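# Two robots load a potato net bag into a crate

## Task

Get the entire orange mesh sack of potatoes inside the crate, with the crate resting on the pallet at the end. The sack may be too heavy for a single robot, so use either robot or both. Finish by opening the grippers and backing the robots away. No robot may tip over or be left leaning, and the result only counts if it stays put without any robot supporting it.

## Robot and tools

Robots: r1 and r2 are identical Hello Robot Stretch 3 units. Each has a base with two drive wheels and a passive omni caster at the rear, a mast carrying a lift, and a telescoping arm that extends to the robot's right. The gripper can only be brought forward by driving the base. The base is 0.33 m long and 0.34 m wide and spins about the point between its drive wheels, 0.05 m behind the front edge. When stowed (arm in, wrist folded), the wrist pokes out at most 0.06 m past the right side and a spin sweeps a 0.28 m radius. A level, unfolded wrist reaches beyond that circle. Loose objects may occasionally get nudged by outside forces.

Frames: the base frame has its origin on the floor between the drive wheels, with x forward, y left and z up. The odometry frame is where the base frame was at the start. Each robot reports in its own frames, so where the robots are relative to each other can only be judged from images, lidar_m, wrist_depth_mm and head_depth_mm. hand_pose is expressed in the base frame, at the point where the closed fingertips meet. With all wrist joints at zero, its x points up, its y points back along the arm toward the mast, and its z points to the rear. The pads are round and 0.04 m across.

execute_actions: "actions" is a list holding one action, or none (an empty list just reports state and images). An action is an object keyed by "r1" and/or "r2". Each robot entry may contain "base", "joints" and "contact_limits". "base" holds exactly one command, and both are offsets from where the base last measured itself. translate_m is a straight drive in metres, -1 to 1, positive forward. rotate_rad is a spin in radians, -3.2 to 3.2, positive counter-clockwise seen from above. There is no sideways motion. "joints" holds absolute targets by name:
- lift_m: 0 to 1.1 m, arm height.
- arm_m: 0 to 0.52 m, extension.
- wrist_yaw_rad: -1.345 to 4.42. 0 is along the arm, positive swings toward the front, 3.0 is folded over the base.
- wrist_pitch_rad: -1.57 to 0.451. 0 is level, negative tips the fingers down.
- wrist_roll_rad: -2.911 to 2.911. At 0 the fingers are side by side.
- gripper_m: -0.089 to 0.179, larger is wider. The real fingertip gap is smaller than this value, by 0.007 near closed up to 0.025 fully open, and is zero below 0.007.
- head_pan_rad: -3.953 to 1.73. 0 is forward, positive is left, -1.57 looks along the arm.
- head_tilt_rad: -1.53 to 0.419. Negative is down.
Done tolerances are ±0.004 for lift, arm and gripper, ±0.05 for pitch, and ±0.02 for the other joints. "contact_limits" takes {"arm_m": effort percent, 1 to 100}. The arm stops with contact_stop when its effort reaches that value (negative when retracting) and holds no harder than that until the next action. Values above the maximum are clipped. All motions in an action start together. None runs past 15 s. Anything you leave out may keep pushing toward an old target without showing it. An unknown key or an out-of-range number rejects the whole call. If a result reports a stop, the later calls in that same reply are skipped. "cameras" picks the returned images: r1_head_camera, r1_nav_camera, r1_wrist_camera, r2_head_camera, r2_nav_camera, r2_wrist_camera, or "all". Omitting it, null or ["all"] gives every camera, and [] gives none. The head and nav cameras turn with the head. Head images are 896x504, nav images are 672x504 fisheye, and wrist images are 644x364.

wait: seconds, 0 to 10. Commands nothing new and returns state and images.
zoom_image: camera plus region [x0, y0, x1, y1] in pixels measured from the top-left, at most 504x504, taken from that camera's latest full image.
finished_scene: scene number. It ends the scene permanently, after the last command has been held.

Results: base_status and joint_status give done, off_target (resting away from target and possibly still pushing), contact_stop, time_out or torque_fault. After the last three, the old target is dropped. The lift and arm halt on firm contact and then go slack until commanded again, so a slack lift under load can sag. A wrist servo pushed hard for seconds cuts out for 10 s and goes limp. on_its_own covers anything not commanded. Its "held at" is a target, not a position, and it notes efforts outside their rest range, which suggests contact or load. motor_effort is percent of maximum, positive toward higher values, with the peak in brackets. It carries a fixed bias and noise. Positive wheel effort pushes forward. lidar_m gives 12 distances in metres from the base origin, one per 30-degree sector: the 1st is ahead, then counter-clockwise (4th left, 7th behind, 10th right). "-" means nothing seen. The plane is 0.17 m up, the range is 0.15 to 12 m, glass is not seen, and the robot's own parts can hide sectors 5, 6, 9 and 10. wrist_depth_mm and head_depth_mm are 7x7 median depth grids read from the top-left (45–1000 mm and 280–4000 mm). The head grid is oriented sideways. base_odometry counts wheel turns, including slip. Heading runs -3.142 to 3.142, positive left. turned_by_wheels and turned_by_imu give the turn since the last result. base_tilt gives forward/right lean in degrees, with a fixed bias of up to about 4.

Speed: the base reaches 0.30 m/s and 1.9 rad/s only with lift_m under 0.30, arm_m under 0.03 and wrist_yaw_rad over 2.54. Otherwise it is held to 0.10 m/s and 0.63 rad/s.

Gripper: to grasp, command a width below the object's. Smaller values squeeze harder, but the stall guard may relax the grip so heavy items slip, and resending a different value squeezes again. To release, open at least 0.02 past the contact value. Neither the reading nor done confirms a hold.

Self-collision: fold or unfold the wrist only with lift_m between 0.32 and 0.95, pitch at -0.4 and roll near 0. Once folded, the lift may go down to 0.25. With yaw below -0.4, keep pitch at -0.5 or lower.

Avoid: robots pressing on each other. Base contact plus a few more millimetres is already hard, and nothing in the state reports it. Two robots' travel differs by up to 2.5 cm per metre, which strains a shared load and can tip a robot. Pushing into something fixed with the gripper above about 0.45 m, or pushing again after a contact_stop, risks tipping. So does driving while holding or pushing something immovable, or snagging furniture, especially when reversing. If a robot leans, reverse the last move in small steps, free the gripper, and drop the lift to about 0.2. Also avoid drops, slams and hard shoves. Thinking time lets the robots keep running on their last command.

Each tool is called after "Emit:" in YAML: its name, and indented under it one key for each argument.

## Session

Emit:
execute_actions:
  actions: []

Scene clock: 0.00 s.
r1.base_odometry: x=+0.000 y=+0.000 heading=+0.000 (m, m, rad; r1's odometry frame)
r1.turned_by_wheels: +0.000 (rad since the last result)
r1.turned_by_imu: +0.000 (rad since the last result)
r1.base_tilt: forward=+0.3 right=-1.6 (deg)
r1.lidar_m: 0.75 0.83 0.96 0.96 1.06 1.67 4.94 4.68 3.86 1.79 0.92 0.75
r1.head_depth_mm: 670 670 670 669 669 669 669 / 682 684 682 682 680 680 680 / 696 695 696 694 694 693 695 / 709 709 708 707 707 706 706 / 721 722 722 720 721 721 719 / 736 738 734 733 734 734 734 / 750 750 750 748 749 750 750
r1.base_status: not commanded
r1.joint_positions: lift_m=+0.462 arm_m=-0.003 wrist_yaw_rad=+2.849 wrist_pitch_rad=-0.551 wrist_roll_rad=-0.015 gripper_m=+0.037 head_pan_rad=-0.016 head_tilt_rad=+0.017
r1.joint_status: not commanded
r1.motor_effort: left_wheel=+0 right_wheel=+0 lift_m=+23 arm_m=+0 wrist_yaw_rad=+2 wrist_pitch_rad=+4 wrist_roll_rad=+0 gripper_m=+0 head_pan_rad=-1 head_tilt_rad=+2 (%)
r1.hand_pose: x=+0.0381 y=+0.0548 z=+0.4463 quat_wxyz=(+0.289, +0.696, +0.093, +0.651) (m; r1's base frame)
r1.wrist_depth_mm: - 875 934 962 978 - 757 / - 948 - - - - 767 / - - - - - - 803 / 898 959 946 921 925 923 778 / 790 - 765 787 775 772 742 / 669 649 - 661 - 664 662 / 588 584 587 592 582 585 587
r2.base_odometry: x=+0.000 y=+0.000 heading=+0.000 (m, m, rad; r2's odometry frame)
r2.turned_by_wheels: +0.000 (rad since the last result)
r2.turned_by_imu: +0.000 (rad since the last result)
r2.base_tilt: forward=-1.2 right=-0.7 (deg)
r2.lidar_m: 1.05 0.88 0.86 0.93 1.37 2.78 4.02 4.84 2.83 1.28 1.00 0.99
r2.head_depth_mm: 918 928 932 943 947 954 964 / 975 976 991 992 1004 1013 1022 / 1034 1041 1052 1056 1069 1081 1089 / 1096 1114 1124 1133 1141 1149 1167 / 1176 1186 1199 1205 1221 1239 1248 / 1193 1190 1188 1176 1170 1166 1162 / 1062 1056 1055 1046 1041 1038 1033
r2.base_status: not commanded
r2.joint_positions: lift_m=+0.596 arm_m=+0.000 wrist_yaw_rad=+2.930 wrist_pitch_rad=-0.416 wrist_roll_rad=-0.016 gripper_m=+0.037 head_pan_rad=+0.019 head_tilt_rad=-0.020
r2.joint_status: not commanded
r2.motor_effort: left_wheel=-1 right_wheel=+1 lift_m=+26 arm_m=-1 wrist_yaw_rad=+1 wrist_pitch_rad=+7 wrist_roll_rad=+0 gripper_m=+0 head_pan_rad=-1 head_tilt_rad=+1 (%)
r2.hand_pose: x=+0.0260 y=+0.0747 z=+0.6094 quat_wxyz=(+0.218, +0.698, +0.074, +0.678) (m; r2's base frame)
r2.wrist_depth_mm: - - - 896 807 729 678 / - - - 977 862 782 711 / - - - - 954 855 755 / - - - - - 902 813 / - 972 - - - 973 850 / 852 877 - 887 934 840 894 / 745 738 755 754 721 765 754
pictures: r1_head_camera (sideways: a quarter turn clockwise sets it upright), r1_nav_camera (sideways: a quarter turn counterclockwise sets it upright), r1_wrist_camera, r2_head_camera (sideways: a quarter turn clockwise sets it upright), r2_nav_camera (sideways: a quarter turn counterclockwise sets it upright), r2_wrist_camera
Images, in order (width x height): r1_head_camera 896x504, r1_nav_camera 672x504, r1_wrist_camera 644x364, r2_head_camera 896x504, r2_nav_camera 672x504, r2_wrist_camera 644x364.

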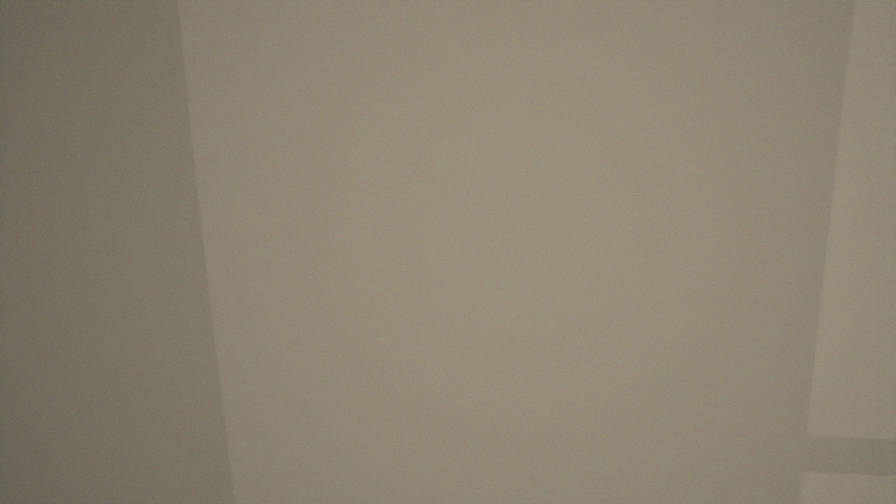

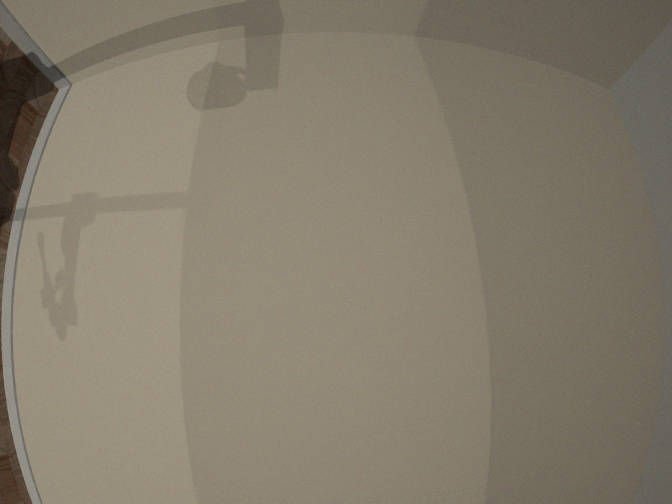

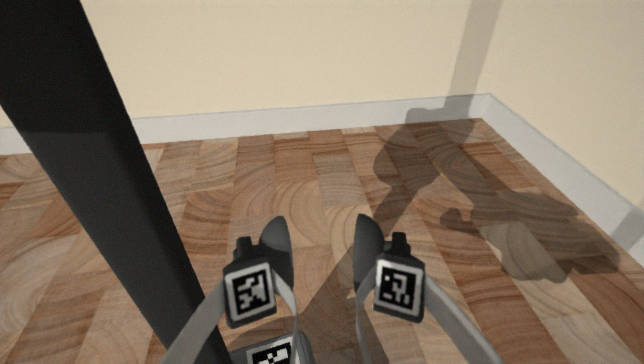

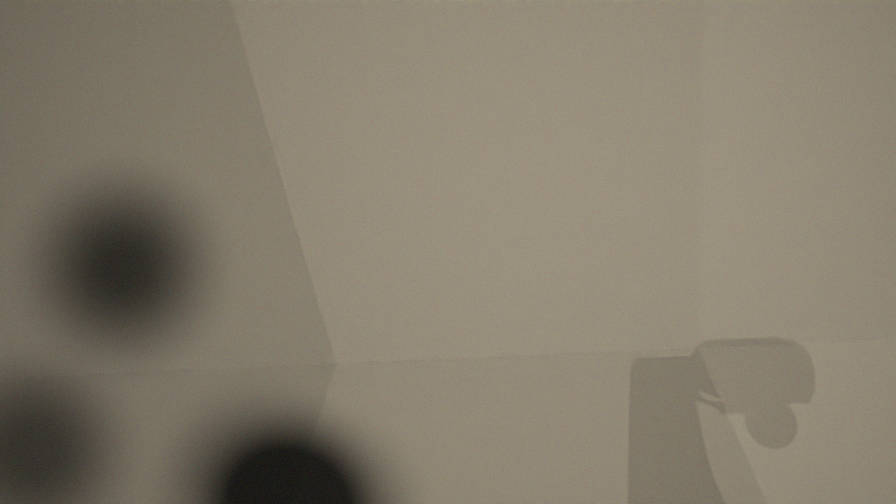

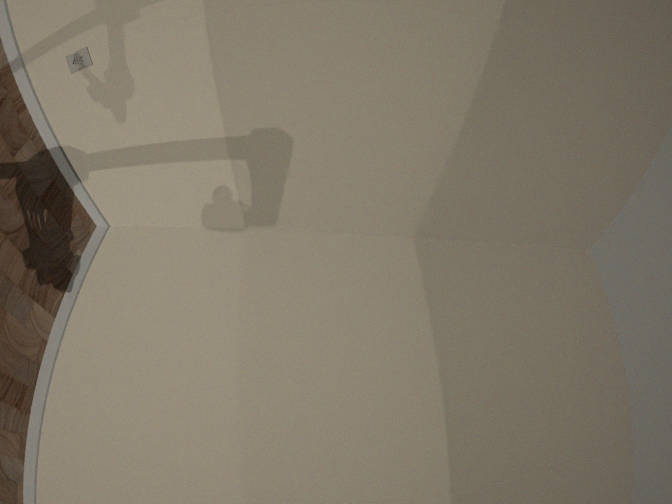

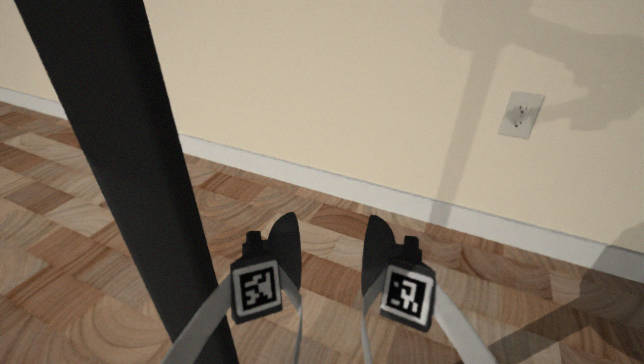

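Emit:
execute_actions:
  actions:
    - {"r1":{"base":{"translate_m":-0.3},"joints":{"head_pan_rad":-3.0,"head_tilt_rad":-0.4,"lift_m":0.28,"wrist_pitch_rad":-0.4}},"r2":{"base":{"rotate_rad":-2.33},"joints":{"head_pan_rad":-0.1,"head_tilt_rad":-0.4,"lift_m":0.28}}}
  cameras: ["r1_head_camera","r2_head_camera","r1_nav_camera"]

Scene clock: 4.63 s.
r1.base_odometry: x=-0.300 y=+0.000 heading=+0.000 (m, m, rad; r1's odometry frame)
r1.turned_by_wheels: +0.000 (rad since the last result)
r1.turned_by_imu: -0.002 (rad since the last result)
r1.base_tilt: forward=+0.4 right=-1.6 (deg)
r1.lidar_m: 1.05 1.16 1.02 1.01 1.11 1.75 4.64 4.66 3.79 2.51 1.28 1.05
r1.head_depth_mm: - - - 3261 2211 1670 1341 / - - - 3189 2184 1657 1337 / - - - 3142 2170 1642 1329 / - - - 3092 2157 1639 1323 / - - - 3061 2124 1622 1317 / - - - 3025 2102 1599 1301 / - - - 2951 2103 1599 1296
r1.base_status: done
r1.joint_positions: lift_m=+0.280 arm_m=-0.003 wrist_yaw_rad=+2.849 wrist_pitch_rad=-0.421 wrist_roll_rad=-0.015 gripper_m=+0.037 head_pan_rad=-2.993 head_tilt_rad=-0.396
r1.joint_status: all done
r1.motor_effort: left_wheel=+0(10) right_wheel=+0(6) lift_m=+18(22) arm_m=+0(0) wrist_yaw_rad=+1(2) wrist_pitch_rad=+8(6) wrist_roll_rad=+1(0) gripper_m=+0(0) head_pan_rad=-4(44) head_tilt_rad=-3(36) (%)
r1.hand_pose: x=+0.0434 y=+0.0723 z=+0.2922 quat_wxyz=(+0.247, +0.700, +0.048, +0.668) (m; r1's base frame)
r1.wrist_depth_mm: - 899 936 973 - - - / - 968 - - - - - / - - - - - - - / - 803 815 789 772 781 774 / 620 648 631 631 628 619 628 / 523 - 534 524 - 516 513 / 452 - - 444 444 437 439
r2.base_odometry: x=+0.000 y=+0.000 heading=-2.330 (m, m, rad; r2's odometry frame)
r2.turned_by_wheels: -2.330 (rad since the last result)
r2.turned_by_imu: -2.305 (rad since the last result)
r2.base_tilt: forward=-1.2 right=-0.9 (deg)
r2.lidar_m: 4.83 1.65 1.07 0.98 0.99 0.94 0.86 0.87 1.09 2.22 3.79 4.72
r2.head_depth_mm: - - - 3315 2325 1767 1442 / - - - 3348 2339 1779 1443 / - - - 3398 2336 1795 1446 / - - - 3417 2341 1791 1460 / - - - 3402 2351 1791 1449 / - - - 3389 2369 1802 1456 / - - - 3423 2380 1796 1461
r2.base_status: done
r2.joint_positions: lift_m=+0.280 arm_m=+0.000 wrist_yaw_rad=+2.930 wrist_pitch_rad=-0.417 wrist_roll_rad=-0.016 gripper_m=+0.037 head_pan_rad=-0.093 head_tilt_rad=-0.396
r2.joint_status: all done
r2.motor_effort: left_wheel=+6(13) right_wheel=-5(9) lift_m=+21(24) arm_m=-1(1) wrist_yaw_rad=+0(1) wrist_pitch_rad=+8(8) wrist_roll_rad=+0(0) gripper_m=+0(0) head_pan_rad=-5(23) head_tilt_rad=-2(27) (%)
r2.hand_pose: x=+0.0260 y=+0.0746 z=+0.2932 quat_wxyz=(+0.218, +0.698, +0.074, +0.678) (m; r2's base frame)
r2.wrist_depth_mm: - 858 912 998 - - - / 835 - - - - - - / 859 - 879 907 919 918 968 / 693 - 706 711 728 728 731 / 574 553 603 579 609 584 584 / 484 485 - 503 505 492 494 / - - - - 408 430 426
pictures: r1_head_camera (sideways: a quarter turn clockwise sets it upright), r1_nav_camera (sideways: a quarter turn counterclockwise sets it upright), r2_head_camera (sideways: a quarter turn clockwise sets it upright)
Images, in order (width x height): r1_head_camera 896x504, r1_nav_camera 672x504, r2_head_camera 896x504.

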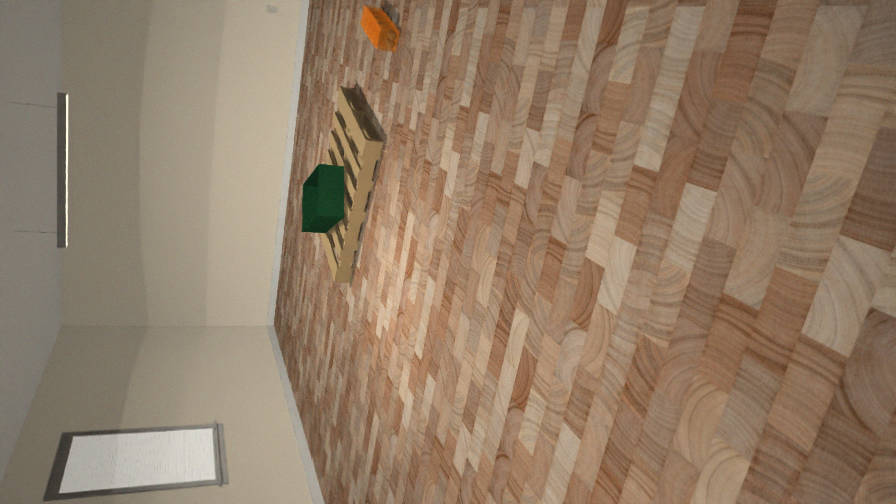

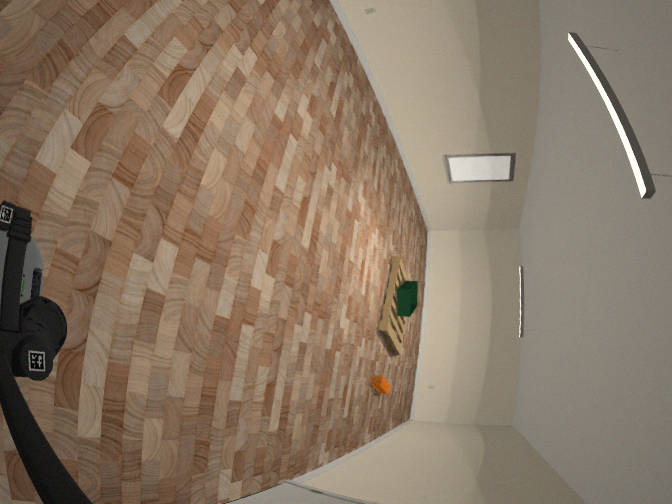

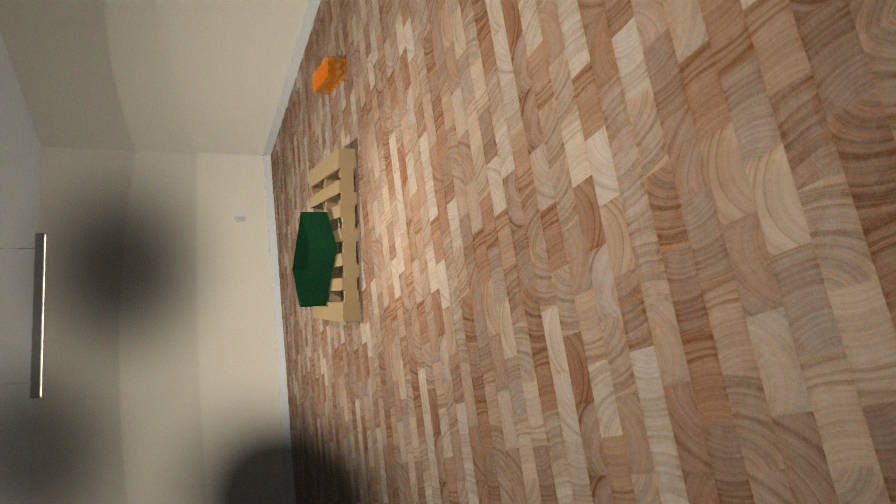

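Emit:
zoom_image:
  camera: "r1_head_camera"
  region: [280, 0, 430, 300]

Emit:
zoom_image:
  camera: "r2_head_camera"
  region: [270, 40, 400, 340]

Region (280, 0, 430, 300) of r1_head_camera's 896x504 image, scaled by 1.680, with more detail than that image has.

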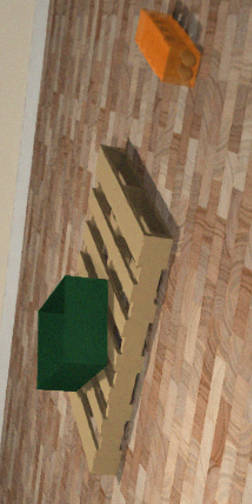

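Region (270, 40, 400, 340) of r2_head_camera's 896x504 image, scaled by 1.680, with more detail than that image has; it fills the left 218 columns of this view, and the rest is white.

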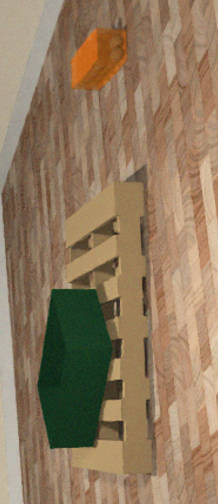

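Emit:
execute_actions:
  actions:
    - {"r1":{"base":{"rotate_rad":-0.268},"joints":{"head_pan_rad":-2.85,"head_tilt_rad":-0.55}},"r2":{"base":{"rotate_rad":-0.445},"joints":{"head_pan_rad":0.25,"head_tilt_rad":-0.55}}}
  cameras: []

Emit:
execute_actions:
  actions:
    - {"r1":{"base":{"translate_m":-1.0}},"r2":{"base":{"translate_m":1.0}}}
  cameras: []

Emit:
execute_actions:
  actions:
    - {"r1":{"base":{"translate_m":-1.0}},"r2":{"base":{"translate_m":1.0}}}
  cameras: []

Emit:
execute_actions:
  actions:
    - {"r1":{"base":{"translate_m":-1.0},"joints":{"head_pan_rad":-2.6,"head_tilt_rad":-0.7}},"r2":{"base":{"translate_m":1.0},"joints":{"head_pan_rad":0.35,"head_tilt_rad":-0.6}}}
  cameras: ["r1_head_camera","r2_head_camera"]

Scene clock: 7.57 s.
r1.base_odometry: x=-0.300 y=+0.000 heading=-0.268 (m, m, rad; r1's odometry frame)
r1.turned_by_wheels: -0.268 (rad since the last result)
r1.turned_by_imu: -0.270 (rad since the last result)
r1.base_tilt: forward=+0.3 right=-1.6 (deg)
r1.lidar_m: 1.05 1.06 1.09 1.01 1.02 1.31 2.90 4.62 4.05 2.74 1.66 1.12
r1.head_depth_mm: - - 3609 2431 1830 1475 1226 / - - 3562 2398 1802 1460 1221 / - - 3511 2380 1804 1457 1219 / - - 3445 2362 1788 1447 1215 / - - 3433 2334 1783 1431 1200 / - - 3352 2333 1767 1419 1194 / - - 3286 2284 1754 1417 1188
r1.base_status: done
r1.joint_positions: lift_m=+0.280 arm_m=-0.003 wrist_yaw_rad=+2.849 wrist_pitch_rad=-0.421 wrist_roll_rad=-0.015 gripper_m=+0.037 head_pan_rad=-2.857 head_tilt_rad=-0.543
r1.joint_status: all done
r1.motor_effort: left_wheel=+6(13) right_wheel=-5(11) lift_m=+18(18) arm_m=+0(0) wrist_yaw_rad=+1(1) wrist_pitch_rad=+7(7) wrist_roll_rad=+0(1) gripper_m=+0(0) head_pan_rad=+3(20) head_tilt_rad=-4(23) (%)
r1.hand_pose: x=+0.0434 y=+0.0723 z=+0.2922 quat_wxyz=(+0.247, +0.700, +0.048, +0.668) (m; r1's base frame)
r1.wrist_depth_mm: - 852 934 - - - 870 / - 919 - - - - 908 / - 936 - - - - 910 / - 793 802 781 779 766 781 / 625 646 630 625 635 613 610 / 522 - 542 518 - 514 519 / 451 - - 444 443 447 440
r2.base_odometry: x=+0.000 y=+0.000 heading=-2.774 (m, m, rad; r2's odometry frame)
r2.turned_by_wheels: -0.445 (rad since the last result)
r2.turned_by_imu: -0.439 (rad since the last result)
r2.base_tilt: forward=-1.1 right=-0.8 (deg)
r2.lidar_m: 4.88 4.87 1.50 1.04 0.99 1.01 0.91 0.86 0.89 1.17 2.73 3.82
r2.head_depth_mm: - - 3614 2507 1917 1545 1310 / - - 3604 2486 1909 1548 1303 / - - 3625 2515 1902 1556 1303 / - - 3652 2507 1933 1556 1305 / - - 3592 2535 1921 1564 1311 / - - 3672 2516 1918 1547 1314 / - - 3597 2509 1938 1565 1310
r2.base_status: done
r2.joint_positions: lift_m=+0.280 arm_m=+0.000 wrist_yaw_rad=+2.930 wrist_pitch_rad=-0.417 wrist_roll_rad=-0.016 gripper_m=+0.037 head_pan_rad=+0.243 head_tilt_rad=-0.544
r2.joint_status: all done
r2.motor_effort: left_wheel=+6(13) right_wheel=-5(10) lift_m=+22(22) arm_m=-1(1) wrist_yaw_rad=+0(0) wrist_pitch_rad=+7(8) wrist_roll_rad=+0(0) gripper_m=+0(0) head_pan_rad=+4(35) head_tilt_rad=-3(16) (%)
r2.hand_pose: x=+0.0260 y=+0.0746 z=+0.2932 quat_wxyz=(+0.218, +0.698, +0.074, +0.678) (m; r2's base frame)
r2.wrist_depth_mm: - 941 - - - - - / 771 - - - - - - / 807 - 911 906 961 942 935 / 702 - 694 703 722 717 710 / 574 557 607 586 604 582 590 / 488 490 - 497 508 479 501 / - - - - 414 427 429
pictures: none
No camera images: the call's "cameras" was empty. Leave "cameras" out to get every camera's image.

Scene clock: 12.63 s.
r1.base_odometry: x=-1.264 y=+0.264 heading=-0.267 (m, m, rad; r1's odometry frame)
r1.turned_by_wheels: +0.000 (rad since the last result)
r1.turned_by_imu: -0.006 (rad since the last result)
r1.base_tilt: forward=+0.4 right=-1.6 (deg)
r1.lidar_m: 2.05 1.45 0.98 0.91 0.92 1.15 2.56 3.73 4.17 2.31 2.32 2.20
r1.head_depth_mm: - - 3616 2428 1842 1471 1232 / - - 3494 2404 1832 1458 1220 / - - 3500 2386 1803 1448 1216 / - - 3342 2352 1789 1443 1204 / - - 3406 2339 1783 1432 1200 / - - 3359 2305 1759 1422 1191 / - - 3297 2289 1751 1409 1186
r1.base_status: done
r1.joint_positions: lift_m=+0.280 arm_m=-0.003 wrist_yaw_rad=+2.849 wrist_pitch_rad=-0.421 wrist_roll_rad=-0.015 gripper_m=+0.037 head_pan_rad=-2.857 head_tilt_rad=-0.544
r1.joint_status: not commanded
r1.motor_effort: left_wheel=+6(12) right_wheel=-6(12) lift_m=+18(18) arm_m=+0(0) wrist_yaw_rad=+1(1) wrist_pitch_rad=+7(7) wrist_roll_rad=+0(1) gripper_m=+0(0) head_pan_rad=+3(4) head_tilt_rad=-3(3) (%)
r1.hand_pose: x=+0.0434 y=+0.0723 z=+0.2923 quat_wxyz=(+0.247, +0.700, +0.047, +0.668) (m; r1's base frame)
r1.wrist_depth_mm: - 777 848 924 - - - / - 824 914 - - - - / - 883 943 - - - - / - 787 795 785 772 776 758 / 615 643 621 621 638 624 620 / 525 - 541 514 - 519 508 / 452 - - 443 443 441 439
r2.base_odometry: x=-0.933 y=-0.359 heading=-2.774 (m, m, rad; r2's odometry frame)
r2.turned_by_wheels: +0.000 (rad since the last result)
r2.turned_by_imu: +0.001 (rad since the last result)
r2.base_tilt: forward=-1.2 right=-0.8 (deg)
r2.lidar_m: 4.30 3.90 2.33 1.63 1.54 1.57 1.79 1.69 1.73 2.27 2.30 3.27
r2.head_depth_mm: - - 3538 2468 1920 1544 1305 / - - 3574 2487 1905 1556 1302 / - - 3633 2509 1903 1555 1296 / - - 3629 2493 1917 1551 1304 / - - 3606 2526 1920 1549 1305 / - - 3643 2485 1929 1555 1309 / - - 3645 2514 1931 1554 1317
r2.base_status: done
r2.joint_positions: lift_m=+0.280 arm_m=+0.000 wrist_yaw_rad=+2.930 wrist_pitch_rad=-0.417 wrist_roll_rad=-0.016 gripper_m=+0.037 head_pan_rad=+0.243 head_tilt_rad=-0.544
r2.joint_status: not commanded
r2.motor_effort: left_wheel=+6(13) right_wheel=-4(10) lift_m=+21(22) arm_m=-1(1) wrist_yaw_rad=+0(0) wrist_pitch_rad=+8(8) wrist_roll_rad=+0(0) gripper_m=+0(0) head_pan_rad=+4(4) head_tilt_rad=-3(3) (%)
r2.hand_pose: x=+0.0260 y=+0.0746 z=+0.2932 quat_wxyz=(+0.218, +0.698, +0.074, +0.678) (m; r2's base frame)
r2.wrist_depth_mm: - - - - - - - / - - - - - - - / 918 - 934 942 947 936 946 / 692 - 712 707 728 723 735 / 555 549 608 581 591 593 594 / 484 481 - 497 506 493 498 / - - - - 413 420 431
pictures: none
No camera images: the call's "cameras" was empty. Leave "cameras" out to get every camera's image.

Scene clock: 17.80 s.
r1.base_odometry: x=-2.229 y=+0.528 heading=-0.267 (m, m, rad; r1's odometry frame)
r1.turned_by_wheels: +0.000 (rad since the last result)
r1.turned_by_imu: -0.006 (rad since the last result)
r1.base_tilt: forward=+0.3 right=-1.6 (deg)
r1.lidar_m: 3.05 1.28 0.84 0.78 0.79 1.02 2.22 2.85 4.27 3.97 1.91 3.29
r1.head_depth_mm: - - 3636 2429 1835 1465 1225 / - - 3576 2404 1822 1464 1219 / - - 3501 2366 1798 1451 1215 / - - 3277 2352 1796 1445 1203 / - - 3152 2344 1783 1432 1201 / - - 2870 2327 1765 1422 1197 / - - 2825 2274 1750 1412 1188
r1.base_status: done
r1.joint_positions: lift_m=+0.280 arm_m=-0.003 wrist_yaw_rad=+2.849 wrist_pitch_rad=-0.421 wrist_roll_rad=-0.015 gripper_m=+0.037 head_pan_rad=-2.857 head_tilt_rad=-0.544
r1.joint_status: not commanded
r1.motor_effort: left_wheel=+6(12) right_wheel=-5(12) lift_m=+18(18) arm_m=+0(0) wrist_yaw_rad=+1(2) wrist_pitch_rad=+7(7) wrist_roll_rad=+0(0) gripper_m=+0(0) head_pan_rad=+3(4) head_tilt_rad=-4(4) (%)
r1.hand_pose: x=+0.0434 y=+0.0723 z=+0.2923 quat_wxyz=(+0.247, +0.700, +0.047, +0.668) (m; r1's base frame)
r1.wrist_depth_mm: - 664 731 815 918 - - / - 705 811 895 - - - / - 779 846 927 - - - / - 790 783 794 776 775 777 / 621 638 631 619 635 625 619 / 524 - 543 514 - 516 516 / 451 - - 444 447 443 433
r2.base_odometry: x=-1.866 y=-0.719 heading=-2.774 (m, m, rad; r2's odometry frame)
r2.turned_by_wheels: +0.000 (rad since the last result)
r2.turned_by_imu: +0.001 (rad since the last result)
r2.base_tilt: forward=-1.1 right=-0.8 (deg)
r2.lidar_m: 3.54 2.98 3.16 2.21 2.10 2.13 2.67 2.53 2.58 2.82 2.63 1.91
r2.head_depth_mm: 3545 3722 3585 2496 1914 1549 1305 / - - 3596 2507 1914 1544 1300 / - - 3580 2490 1917 1540 1304 / - - 3603 2491 1905 1580 1311 / - - 3419 2500 1918 1553 1304 / - - 3167 2505 1915 1564 1311 / - - 3103 2528 1938 1546 1313
r2.base_status: done
r2.joint_positions: lift_m=+0.280 arm_m=+0.000 wrist_yaw_rad=+2.930 wrist_pitch_rad=-0.417 wrist_roll_rad=-0.016 gripper_m=+0.037 head_pan_rad=+0.243 head_tilt_rad=-0.545
r2.joint_status: not commanded
r2.motor_effort: left_wheel=+6(15) right_wheel=-5(8) lift_m=+22(22) arm_m=-1(1) wrist_yaw_rad=-1(0) wrist_pitch_rad=+8(8) wrist_roll_rad=+0(0) gripper_m=+0(0) head_pan_rad=+4(4) head_tilt_rad=-2(3) (%)
r2.hand_pose: x=+0.0259 y=+0.0746 z=+0.2932 quat_wxyz=(+0.218, +0.698, +0.074, +0.678) (m; r2's base frame)
r2.wrist_depth_mm: - - - - - - - / - - - - - - - / 923 - 920 929 947 952 946 / 701 - 712 716 722 724 705 / 574 560 601 576 603 577 598 / 480 498 - 504 503 490 496 / - - - - 413 427 425
pictures: none
No camera images: the call's "cameras" was empty. Leave "cameras" out to get every camera's image.

Scene clock: 22.97 s.
r1.base_odometry: x=-3.194 y=+0.792 heading=-0.267 (m, m, rad; r1's odometry frame)
r1.turned_by_wheels: +0.000 (rad since the last result)
r1.turned_by_imu: -0.006 (rad since the last result)
r1.base_tilt: forward=+0.5 right=-1.6 (deg)
r1.lidar_m: 4.04 1.08 0.74 0.68 0.69 0.87 1.87 2.06 2.06 4.09 1.55 4.38
r1.head_depth_mm: 3760 3786 2619 1975 1595 1337 1148 / - 3764 2584 1845 1587 1323 1144 / - 3720 2461 1950 1563 1325 1139 / - 3639 2308 1922 1555 1316 1130 / - 3565 2354 1917 1561 1317 1130 / - 3526 2154 1848 1547 1307 1124 / - 3454 2130 1890 1529 1295 1119
r1.base_status: done
r1.joint_positions: lift_m=+0.280 arm_m=-0.003 wrist_yaw_rad=+2.849 wrist_pitch_rad=-0.421 wrist_roll_rad=-0.015 gripper_m=+0.037 head_pan_rad=-2.607 head_tilt_rad=-0.692
r1.joint_status: all done
r1.motor_effort: left_wheel=+6(11) right_wheel=-5(13) lift_m=+18(18) arm_m=+0(0) wrist_yaw_rad=+0(1) wrist_pitch_rad=+7(7) wrist_roll_rad=+0(1) gripper_m=+0(1) head_pan_rad=+4(28) head_tilt_rad=-5(21) (%)
r1.hand_pose: x=+0.0434 y=+0.0723 z=+0.2923 quat_wxyz=(+0.247, +0.700, +0.047, +0.668) (m; r1's base frame)
r1.wrist_depth_mm: - 592 647 734 822 925 - / - 631 708 781 893 - - / - 687 749 815 963 - - / - 718 755 780 783 787 778 / 630 653 630 621 642 617 613 / 530 - 546 526 - 513 512 / 447 - - 445 440 442 448
r2.base_odometry: x=-2.800 y=-1.078 heading=-2.774 (m, m, rad; r2's odometry frame)
r2.turned_by_wheels: +0.000 (rad since the last result)
r2.turned_by_imu: +0.001 (rad since the last result)
r2.base_tilt: forward=-1.1 right=-0.7 (deg)
r2.lidar_m: 2.82 2.13 4.00 2.79 2.64 2.70 3.52 3.34 3.20 2.21 2.08 1.54
r2.head_depth_mm: 3254 3377 3188 2303 1824 1485 1264 / 3755 3989 3220 2293 1808 1481 1277 / - - 3196 2298 1816 1490 1261 / - - 3202 2317 1818 1494 1277 / - - 2896 2222 1807 1502 1268 / - - 2962 2223 1833 1493 1270 / - - 2708 2221 1828 1500 1271
r2.base_status: done
r2.joint_positions: lift_m=+0.280 arm_m=+0.000 wrist_yaw_rad=+2.930 wrist_pitch_rad=-0.417 wrist_roll_rad=-0.016 gripper_m=+0.037 head_pan_rad=+0.343 head_tilt_rad=-0.594
r2.joint_status: all done
r2.motor_effort: left_wheel=+6(14) right_wheel=-5(9) lift_m=+22(22) arm_m=-1(1) wrist_yaw_rad=+0(0) wrist_pitch_rad=+8(8) wrist_roll_rad=+0(0) gripper_m=+0(0) head_pan_rad=+4(20) head_tilt_rad=-4(11) (%)
r2.hand_pose: x=+0.0259 y=+0.0746 z=+0.2932 quat_wxyz=(+0.218, +0.698, +0.074, +0.678) (m; r2's base frame)
r2.wrist_depth_mm: - - - - - - - / - - - - - - - / 880 - 888 929 935 959 931 / 693 - 711 705 714 716 728 / 574 568 607 582 611 578 579 / 483 493 - 497 506 496 496 / - - - - 410 426 428
pictures: r1_head_camera (sideways: a quarter turn clockwise sets it upright), r2_head_camera (sideways: a quarter turn clockwise sets it upright)
Images, in order (width x height): r1_head_camera 896x504, r2_head_camera 896x504.

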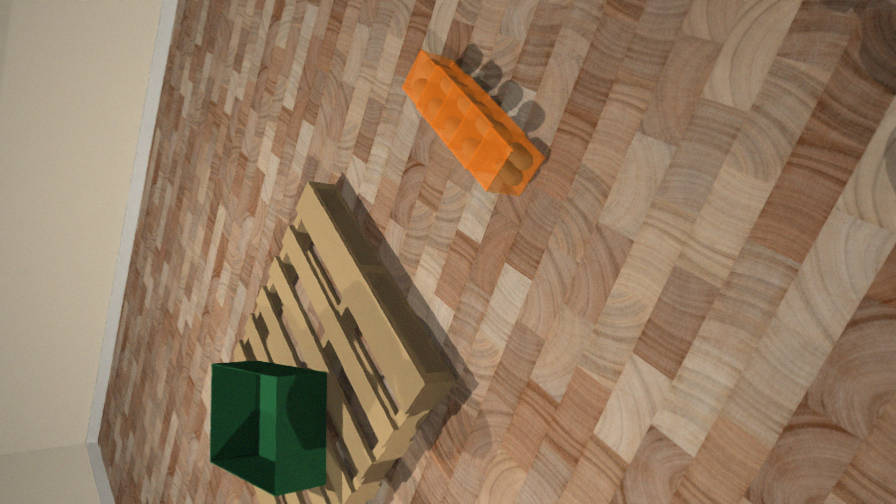

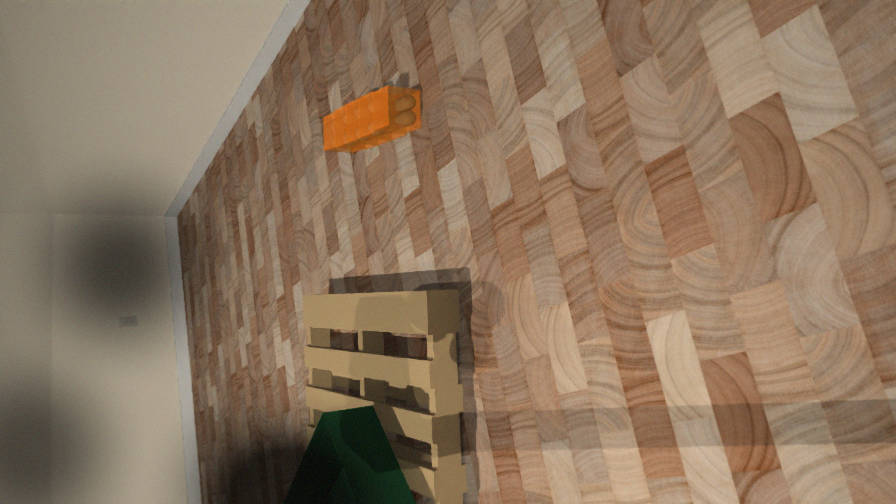

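Emit:
execute_actions:
  actions:
    - {"r1":{"base":{"translate_m":-1.0},"joints":{"head_pan_rad":-2.3,"head_tilt_rad":-1.0}},"r2":{"base":{"translate_m":1.0},"joints":{"head_pan_rad":0.6,"head_tilt_rad":-0.9}}}
  cameras: ["r1_head_camera","r2_head_camera"]

Scene clock: 29.20 s.
r1.base_odometry: x=-4.158 y=+1.056 heading=-0.267 (m, m, rad; r1's odometry frame)
r1.turned_by_wheels: +0.000 (rad since the last result)
r1.turned_by_imu: -0.006 (rad since the last result)
r1.base_tilt: forward=+0.4 right=-1.7 (deg)
r1.lidar_m: 4.65 0.92 0.61 0.56 0.57 0.71 1.51 3.78 1.51 1.58 1.39 1.27
r1.head_depth_mm: 2468 2032 1734 1502 1335 1202 1098 / 2459 2022 1727 1501 1332 1214 - / 2422 2000 1703 1491 1302 1214 - / 2415 1953 1646 1485 1272 1219 - / 2406 1835 1626 1496 1258 1212 1042 / 2185 1832 1588 1476 1301 1194 1064 / 1959 1651 1560 1468 1298 1170 1062
r1.base_status: done
r1.joint_positions: lift_m=+0.280 arm_m=-0.003 wrist_yaw_rad=+2.849 wrist_pitch_rad=-0.421 wrist_roll_rad=-0.015 gripper_m=+0.037 head_pan_rad=-2.307 head_tilt_rad=-0.988
r1.joint_status: all done
r1.motor_effort: left_wheel=+6(12) right_wheel=-5(12) lift_m=+18(18) arm_m=+0(0) wrist_yaw_rad=+1(1) wrist_pitch_rad=+7(7) wrist_roll_rad=+0(1) gripper_m=+0(0) head_pan_rad=+3(28) head_tilt_rad=-7(31) (%)
r1.hand_pose: x=+0.0434 y=+0.0723 z=+0.2923 quat_wxyz=(+0.247, +0.700, +0.047, +0.668) (m; r1's base frame)
r1.wrist_depth_mm: - 486 544 615 684 798 957 / - 524 580 660 750 861 - / - 577 629 707 817 954 - / - 621 661 759 780 793 779 / 566 620 632 629 634 614 617 / 535 - 533 515 - 514 512 / 449 - - 449 444 439 444
r2.base_odometry: x=-3.732 y=-1.438 heading=-2.773 (m, m, rad; r2's odometry frame)
r2.turned_by_wheels: +0.000 (rad since the last result)
r2.turned_by_imu: +0.001 (rad since the last result)
r2.base_tilt: forward=-1.0 right=-0.8 (deg)
r2.lidar_m: 1.29 4.53 1.47 3.37 3.17 3.24 4.27 4.17 2.37 1.64 1.55 1.27
r2.head_depth_mm: 3018 2384 1845 1637 1446 1278 1147 / 3042 2389 1977 1648 1441 1271 1138 / 3018 2365 1949 1647 1448 1271 1140 / 2991 2285 1916 1643 1428 1273 1138 / 2978 2178 1802 1583 1438 1269 1138 / 2974 2226 1836 1586 1439 1265 1140 / 2994 2167 1717 1579 1426 1262 1134
r2.base_status: done
r2.joint_positions: lift_m=+0.280 arm_m=+0.000 wrist_yaw_rad=+2.930 wrist_pitch_rad=-0.417 wrist_roll_rad=-0.016 gripper_m=+0.037 head_pan_rad=+0.593 head_tilt_rad=-0.890
r2.joint_status: all done
r2.motor_effort: left_wheel=+6(15) right_wheel=-5(8) lift_m=+22(21) arm_m=-1(1) wrist_yaw_rad=+0(0) wrist_pitch_rad=+8(8) wrist_roll_rad=+0(0) gripper_m=+0(0) head_pan_rad=+4(31) head_tilt_rad=-3(26) (%)
r2.hand_pose: x=+0.0259 y=+0.0746 z=+0.2932 quat_wxyz=(+0.218, +0.698, +0.074, +0.678) (m; r2's base frame)
r2.wrist_depth_mm: - - - - - - - / - - - - - - - / 908 - 891 936 927 927 905 / 707 - 707 715 726 699 714 / 582 571 592 593 602 586 591 / 487 497 - 494 511 493 492 / - - - - 409 424 425
pictures: r1_head_camera (sideways: a quarter turn clockwise sets it upright), r2_head_camera (sideways: a quarter turn clockwise sets it upright)
Images, in order (width x height): r1_head_camera 896x504, r2_head_camera 896x504.

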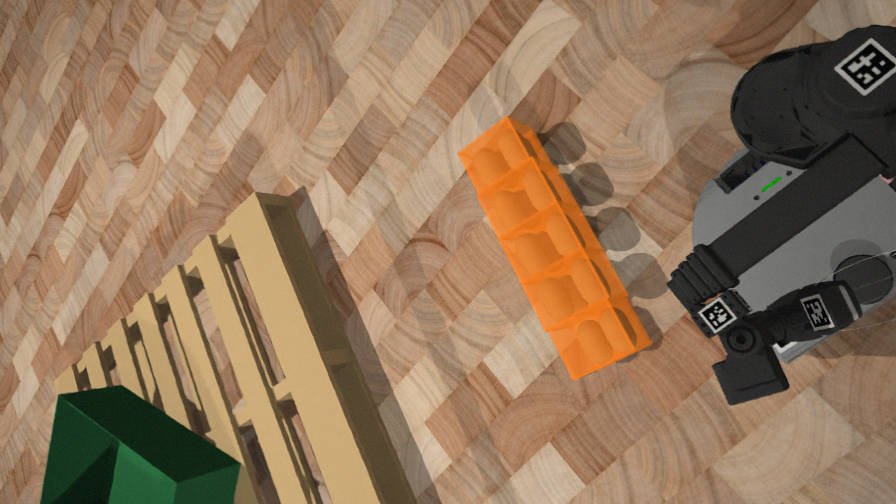

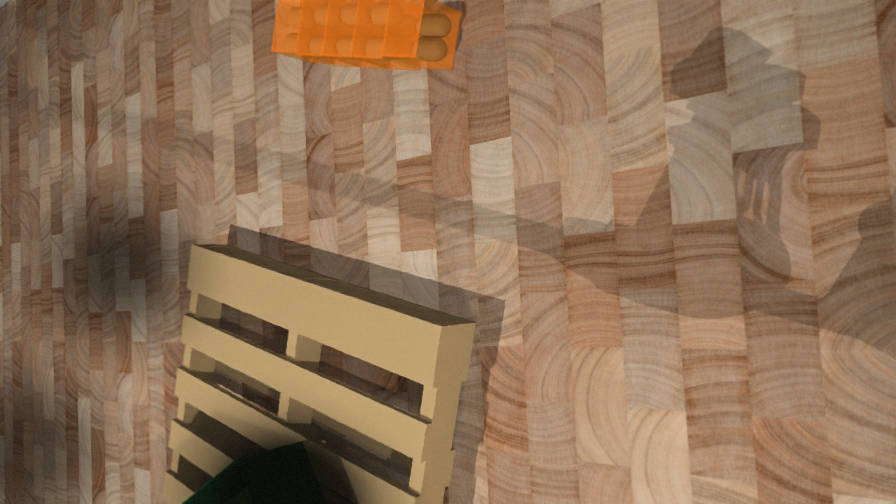

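Emit:
execute_actions:
  actions:
    - {"r1":{"base":{"translate_m":-1.0}},"r2":{"base":{"translate_m":0.755}}}
  cameras: []

Emit:
execute_actions:
  actions:
    - {"r1":{"base":{"translate_m":-0.105}},"r2":{"base":{"rotate_rad":1.917}}}
  cameras: []

Emit:
execute_actions:
  actions:
    - {"r1":{"base":{"rotate_rad":1.44},"joints":{"head_pan_rad":-2.8,"head_tilt_rad":-0.85}},"r2":{"joints":{"lift_m":0.42,"arm_m":0.05,"head_pan_rad":-0.3,"head_tilt_rad":-0.9}}}
  cameras: ["r1_head_camera","r2_head_camera"]

Scene clock: 35.07 s.
r1.base_odometry: x=-5.123 y=+1.319 heading=-0.266 (m, m, rad; r1's odometry frame)
r1.turned_by_wheels: +0.000 (rad since the last result)
r1.turned_by_imu: -0.006 (rad since the last result)
r1.base_tilt: forward=+0.4 right=-1.6 (deg)
r1.lidar_m: 3.17 0.72 0.47 0.43 0.44 0.55 1.15 2.74 3.44 1.59 1.53 1.37
r1.head_depth_mm: 2439 2037 1731 1509 1334 1200 1105 / 2440 2025 1722 1494 1331 1214 - / 2423 2015 1712 1491 1320 1219 - / 2386 1986 1703 1486 1314 1218 - / 2397 1976 1689 1482 1309 1211 1043 / 2372 1956 1682 1462 1304 1189 1064 / 2355 1967 1676 1470 1302 1169 1064
r1.base_status: done
r1.joint_positions: lift_m=+0.280 arm_m=-0.003 wrist_yaw_rad=+2.849 wrist_pitch_rad=-0.421 wrist_roll_rad=-0.015 gripper_m=+0.037 head_pan_rad=-2.307 head_tilt_rad=-0.988
r1.joint_status: not commanded
r1.motor_effort: left_wheel=+6(11) right_wheel=-5(11) lift_m=+18(18) arm_m=+0(0) wrist_yaw_rad=+1(2) wrist_pitch_rad=+7(7) wrist_roll_rad=+0(0) gripper_m=+0(0) head_pan_rad=+4(4) head_tilt_rad=-7(7) (%)
r1.hand_pose: x=+0.0434 y=+0.0723 z=+0.2923 quat_wxyz=(+0.247, +0.700, +0.047, +0.668) (m; r1's base frame)
r1.wrist_depth_mm: - 388 432 483 547 635 758 / - 417 457 521 585 698 844 / - 448 497 566 660 789 922 / - 490 537 606 704 771 776 / 446 522 562 635 639 628 620 / 469 - 535 523 - 519 509 / 451 - - 445 443 441 440
r2.base_odometry: x=-4.437 y=-1.710 heading=-2.773 (m, m, rad; r2's odometry frame)
r2.turned_by_wheels: +0.000 (rad since the last result)
r2.turned_by_imu: +0.001 (rad since the last result)
r2.base_tilt: forward=-1.3 right=-0.7 (deg)
r2.lidar_m: 1.36 3.60 1.25 1.16 3.60 3.69 4.82 4.80 1.73 1.21 1.14 1.17
r2.head_depth_mm: 2829 2313 1663 1662 1451 1274 1149 / 2981 2374 1948 1660 1418 1264 1144 / 3001 2366 1959 1653 1387 1230 1139 / 2955 2364 1932 1654 1431 1275 1141 / 3041 2360 1935 1646 1438 1274 1136 / 3012 2348 1932 1621 1428 1271 1135 / 2979 2349 1940 1513 1410 1265 1132
r2.base_status: done
r2.joint_positions: lift_m=+0.280 arm_m=+0.000 wrist_yaw_rad=+2.930 wrist_pitch_rad=-0.417 wrist_roll_rad=-0.016 gripper_m=+0.037 head_pan_rad=+0.593 head_tilt_rad=-0.890
r2.joint_status: not commanded
r2.motor_effort: left_wheel=+6(16) right_wheel=-5(9) lift_m=+22(22) arm_m=-1(1) wrist_yaw_rad=+0(0) wrist_pitch_rad=+8(8) wrist_roll_rad=+0(0) gripper_m=+1(0) head_pan_rad=+4(4) head_tilt_rad=-5(4) (%)
r2.hand_pose: x=+0.0259 y=+0.0746 z=+0.2932 quat_wxyz=(+0.218, +0.698, +0.074, +0.678) (m; r2's base frame)
r2.wrist_depth_mm: - - - - - - - / - - - - - - - / 867 - 837 819 935 947 952 / 687 - 695 698 705 711 717 / 583 563 594 584 591 583 599 / 474 489 - 493 514 487 498 / - - - - 413 428 407
pictures: none
No camera images: the call's "cameras" was empty. Leave "cameras" out to get every camera's image.

Scene clock: 37.47 s.
r1.base_odometry: x=-5.224 y=+1.347 heading=-0.266 (m, m, rad; r1's odometry frame)
r1.turned_by_wheels: +0.000 (rad since the last result)
r1.turned_by_imu: +0.000 (rad since the last result)
r1.base_tilt: forward=+0.4 right=-1.6 (deg)
r1.lidar_m: 3.10 0.70 0.46 0.42 0.42 0.53 1.11 2.64 3.30 1.66 1.57 1.47
r1.head_depth_mm: 2392 2032 1725 1506 1328 1194 1099 / 2449 2031 1730 1507 1327 1209 - / 2428 2003 1714 1486 1325 1213 - / 2416 2000 1702 1481 1317 1220 - / 2361 1982 1692 1481 1311 1217 1041 / 2393 1963 1696 1473 1305 1194 1063 / 2361 1960 1687 1462 1306 1171 1062
r1.base_status: done
r1.joint_positions: lift_m=+0.280 arm_m=-0.003 wrist_yaw_rad=+2.849 wrist_pitch_rad=-0.421 wrist_roll_rad=-0.015 gripper_m=+0.037 head_pan_rad=-2.307 head_tilt_rad=-0.988
r1.joint_status: not commanded
r1.motor_effort: left_wheel=+6(11) right_wheel=-5(11) lift_m=+18(18) arm_m=+0(0) wrist_yaw_rad=+1(2) wrist_pitch_rad=+7(7) wrist_roll_rad=+0(1) gripper_m=+0(1) head_pan_rad=+2(4) head_tilt_rad=-6(7) (%)
r1.hand_pose: x=+0.0434 y=+0.0723 z=+0.2923 quat_wxyz=(+0.247, +0.700, +0.047, +0.668) (m; r1's base frame)
r1.wrist_depth_mm: - 374 419 469 532 617 728 / - 404 447 511 581 693 819 / - 434 489 547 645 766 920 / - 480 522 595 701 755 786 / 443 503 546 615 636 620 617 / 458 - 534 520 - 517 509 / 453 - - 446 443 442 440
r2.base_odometry: x=-4.437 y=-1.710 heading=-0.856 (m, m, rad; r2's odometry frame)
r2.turned_by_wheels: +1.917 (rad since the last result)
r2.turned_by_imu: +1.897 (rad since the last result)
r2.base_tilt: forward=-1.0 right=-0.7 (deg)
r2.lidar_m: 3.58 3.59 4.23 4.80 2.17 1.30 1.14 1.14 1.34 1.46 3.91 1.16
r2.head_depth_mm: 3006 2376 1952 1653 1439 1273 1146 / 3023 2381 1958 1669 1449 1271 1138 / 3016 2348 1940 1650 1440 1276 1139 / 3028 2359 1921 1641 1437 1275 1141 / 3021 2330 1950 1648 1435 1273 1136 / 2973 2359 1934 1654 1430 1266 1137 / 2962 2350 1936 1643 1419 1266 1134
r2.base_status: done
r2.joint_positions: lift_m=+0.280 arm_m=+0.000 wrist_yaw_rad=+2.930 wrist_pitch_rad=-0.417 wrist_roll_rad=-0.016 gripper_m=+0.037 head_pan_rad=+0.593 head_tilt_rad=-0.890
r2.joint_status: not commanded
r2.motor_effort: left_wheel=-7(13) right_wheel=+6(12) lift_m=+22(22) arm_m=-1(2) wrist_yaw_rad=+0(0) wrist_pitch_rad=+8(8) wrist_roll_rad=+0(0) gripper_m=+0(0) head_pan_rad=+5(4) head_tilt_rad=-6(5) (%)
r2.hand_pose: x=+0.0259 y=+0.0745 z=+0.2932 quat_wxyz=(+0.218, +0.698, +0.074, +0.678) (m; r2's base frame)
r2.wrist_depth_mm: - - - - - - - / - - - - - - - / 894 - 910 920 921 958 906 / 685 - 719 717 707 717 720 / 570 563 592 580 599 600 598 / 485 490 - 499 511 486 490 / - - - - 412 433 431
pictures: none
No camera images: the call's "cameras" was empty. Leave "cameras" out to get every camera's image.

Scene clock: 39.70 s.
r1.base_odometry: x=-5.224 y=+1.347 heading=+1.174 (m, m, rad; r1's odometry frame)
r1.turned_by_wheels: +1.440 (rad since the last result)
r1.turned_by_imu: +1.450 (rad since the last result)
r1.base_tilt: forward=+0.4 right=-1.5 (deg)
r1.lidar_m: 0.42 0.42 0.49 0.86 2.61 3.06 1.76 1.58 1.48 1.47 0.83 0.49
r1.head_depth_mm: 3427 2576 2018 1678 1429 1241 1102 / 3419 2533 1945 1667 1426 1235 1136 / 3444 2123 1856 1598 1417 1232 - / 3335 2068 1861 1551 1403 1228 - / 3333 2066 1804 1561 1398 1223 - / 3267 2431 1852 1582 1384 1214 1108 / 3232 2424 1799 1615 1385 1189 1074
r1.base_status: done
r1.joint_positions: lift_m=+0.280 arm_m=-0.003 wrist_yaw_rad=+2.849 wrist_pitch_rad=-0.421 wrist_roll_rad=-0.015 gripper_m=+0.037 head_pan_rad=-2.793 head_tilt_rad=-0.852
r1.joint_status: all done
r1.motor_effort: left_wheel=-6(13) right_wheel=+5(14) lift_m=+18(18) arm_m=-1(0) wrist_yaw_rad=+1(1) wrist_pitch_rad=+7(7) wrist_roll_rad=+1(0) gripper_m=+1(0) head_pan_rad=-3(37) head_tilt_rad=+2(21) (%)
r1.hand_pose: x=+0.0434 y=+0.0723 z=+0.2923 quat_wxyz=(+0.247, +0.700, +0.047, +0.668) (m; r1's base frame)
r1.wrist_depth_mm: - - - 721 517 407 329 / - - - 797 544 420 340 / - - - 838 587 445 355 / - 795 779 764 610 465 367 / 630 647 636 623 593 491 388 / 527 - 543 524 - 487 394 / 445 - - 443 445 437 403
r2.base_odometry: x=-4.437 y=-1.710 heading=-0.856 (m, m, rad; r2's odometry frame)
r2.turned_by_wheels: +0.000 (rad since the last result)
r2.turned_by_imu: +0.001 (rad since the last result)
r2.base_tilt: forward=-1.1 right=-0.9 (deg)
r2.lidar_m: 3.59 3.60 4.22 4.80 2.16 1.30 1.14 1.14 1.34 1.47 3.90 1.16
r2.head_depth_mm: 3034 2369 1819 1527 1420 1268 1141 / 3015 1970 1752 1585 1382 1272 1138 / 3057 1971 1623 1564 1361 1271 1141 / 2993 2366 1636 1560 1351 1271 1139 / 2965 2361 1756 1579 1442 1268 1141 / 2985 2337 1897 1650 1433 1266 1144 / 2938 2335 1920 1642 1433 1259 1137
r2.base_status: not commanded
r2.joint_positions: lift_m=+0.420 arm_m=+0.050 wrist_yaw_rad=+2.930 wrist_pitch_rad=-0.417 wrist_roll_rad=-0.016 gripper_m=+0.037 head_pan_rad=-0.293 head_tilt_rad=-0.890
r2.joint_status: all done
r2.motor_effort: left_wheel=-7(7) right_wheel=+5(6) lift_m=+31(31) arm_m=+2(3) wrist_yaw_rad=+0(0) wrist_pitch_rad=+8(9) wrist_roll_rad=+0(0) gripper_m=+0(0) head_pan_rad=-5(52) head_tilt_rad=-6(5) (%)
r2.hand_pose: x=+0.0259 y=+0.0249 z=+0.4327 quat_wxyz=(+0.218, +0.698, +0.074, +0.678) (m; r2's base frame)
r2.wrist_depth_mm: - - - - - - - / - - - - - - - / - - - - - - - / 961 925 940 948 956 970 962 / 758 776 815 812 815 782 771 / 648 638 - 642 672 677 649 / 559 580 - 573 554 563 571
pictures: r1_head_camera (sideways: a quarter turn clockwise sets it upright), r2_head_camera (sideways: a quarter turn clockwise sets it upright)
Images, in order (width x height): r1_head_camera 896x504, r2_head_camera 896x504.

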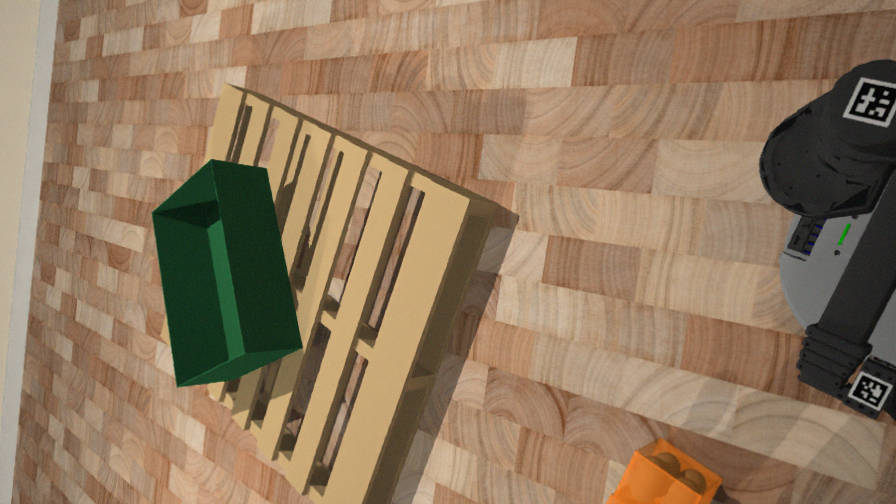

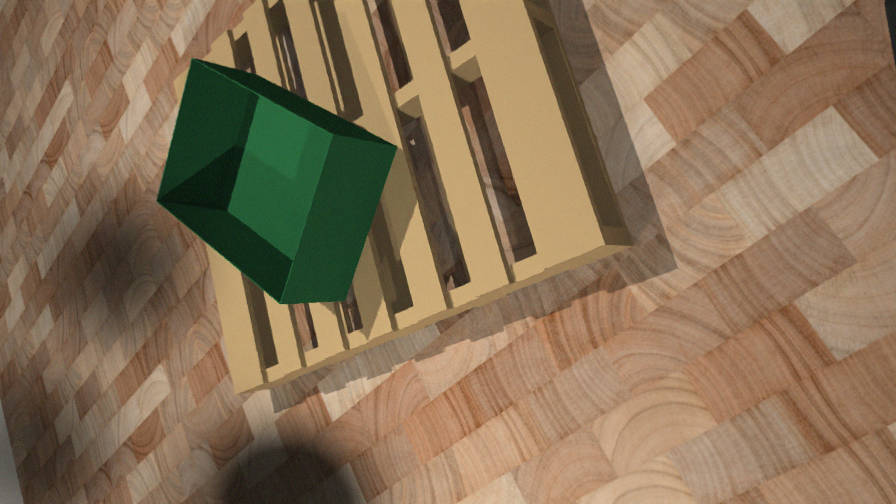

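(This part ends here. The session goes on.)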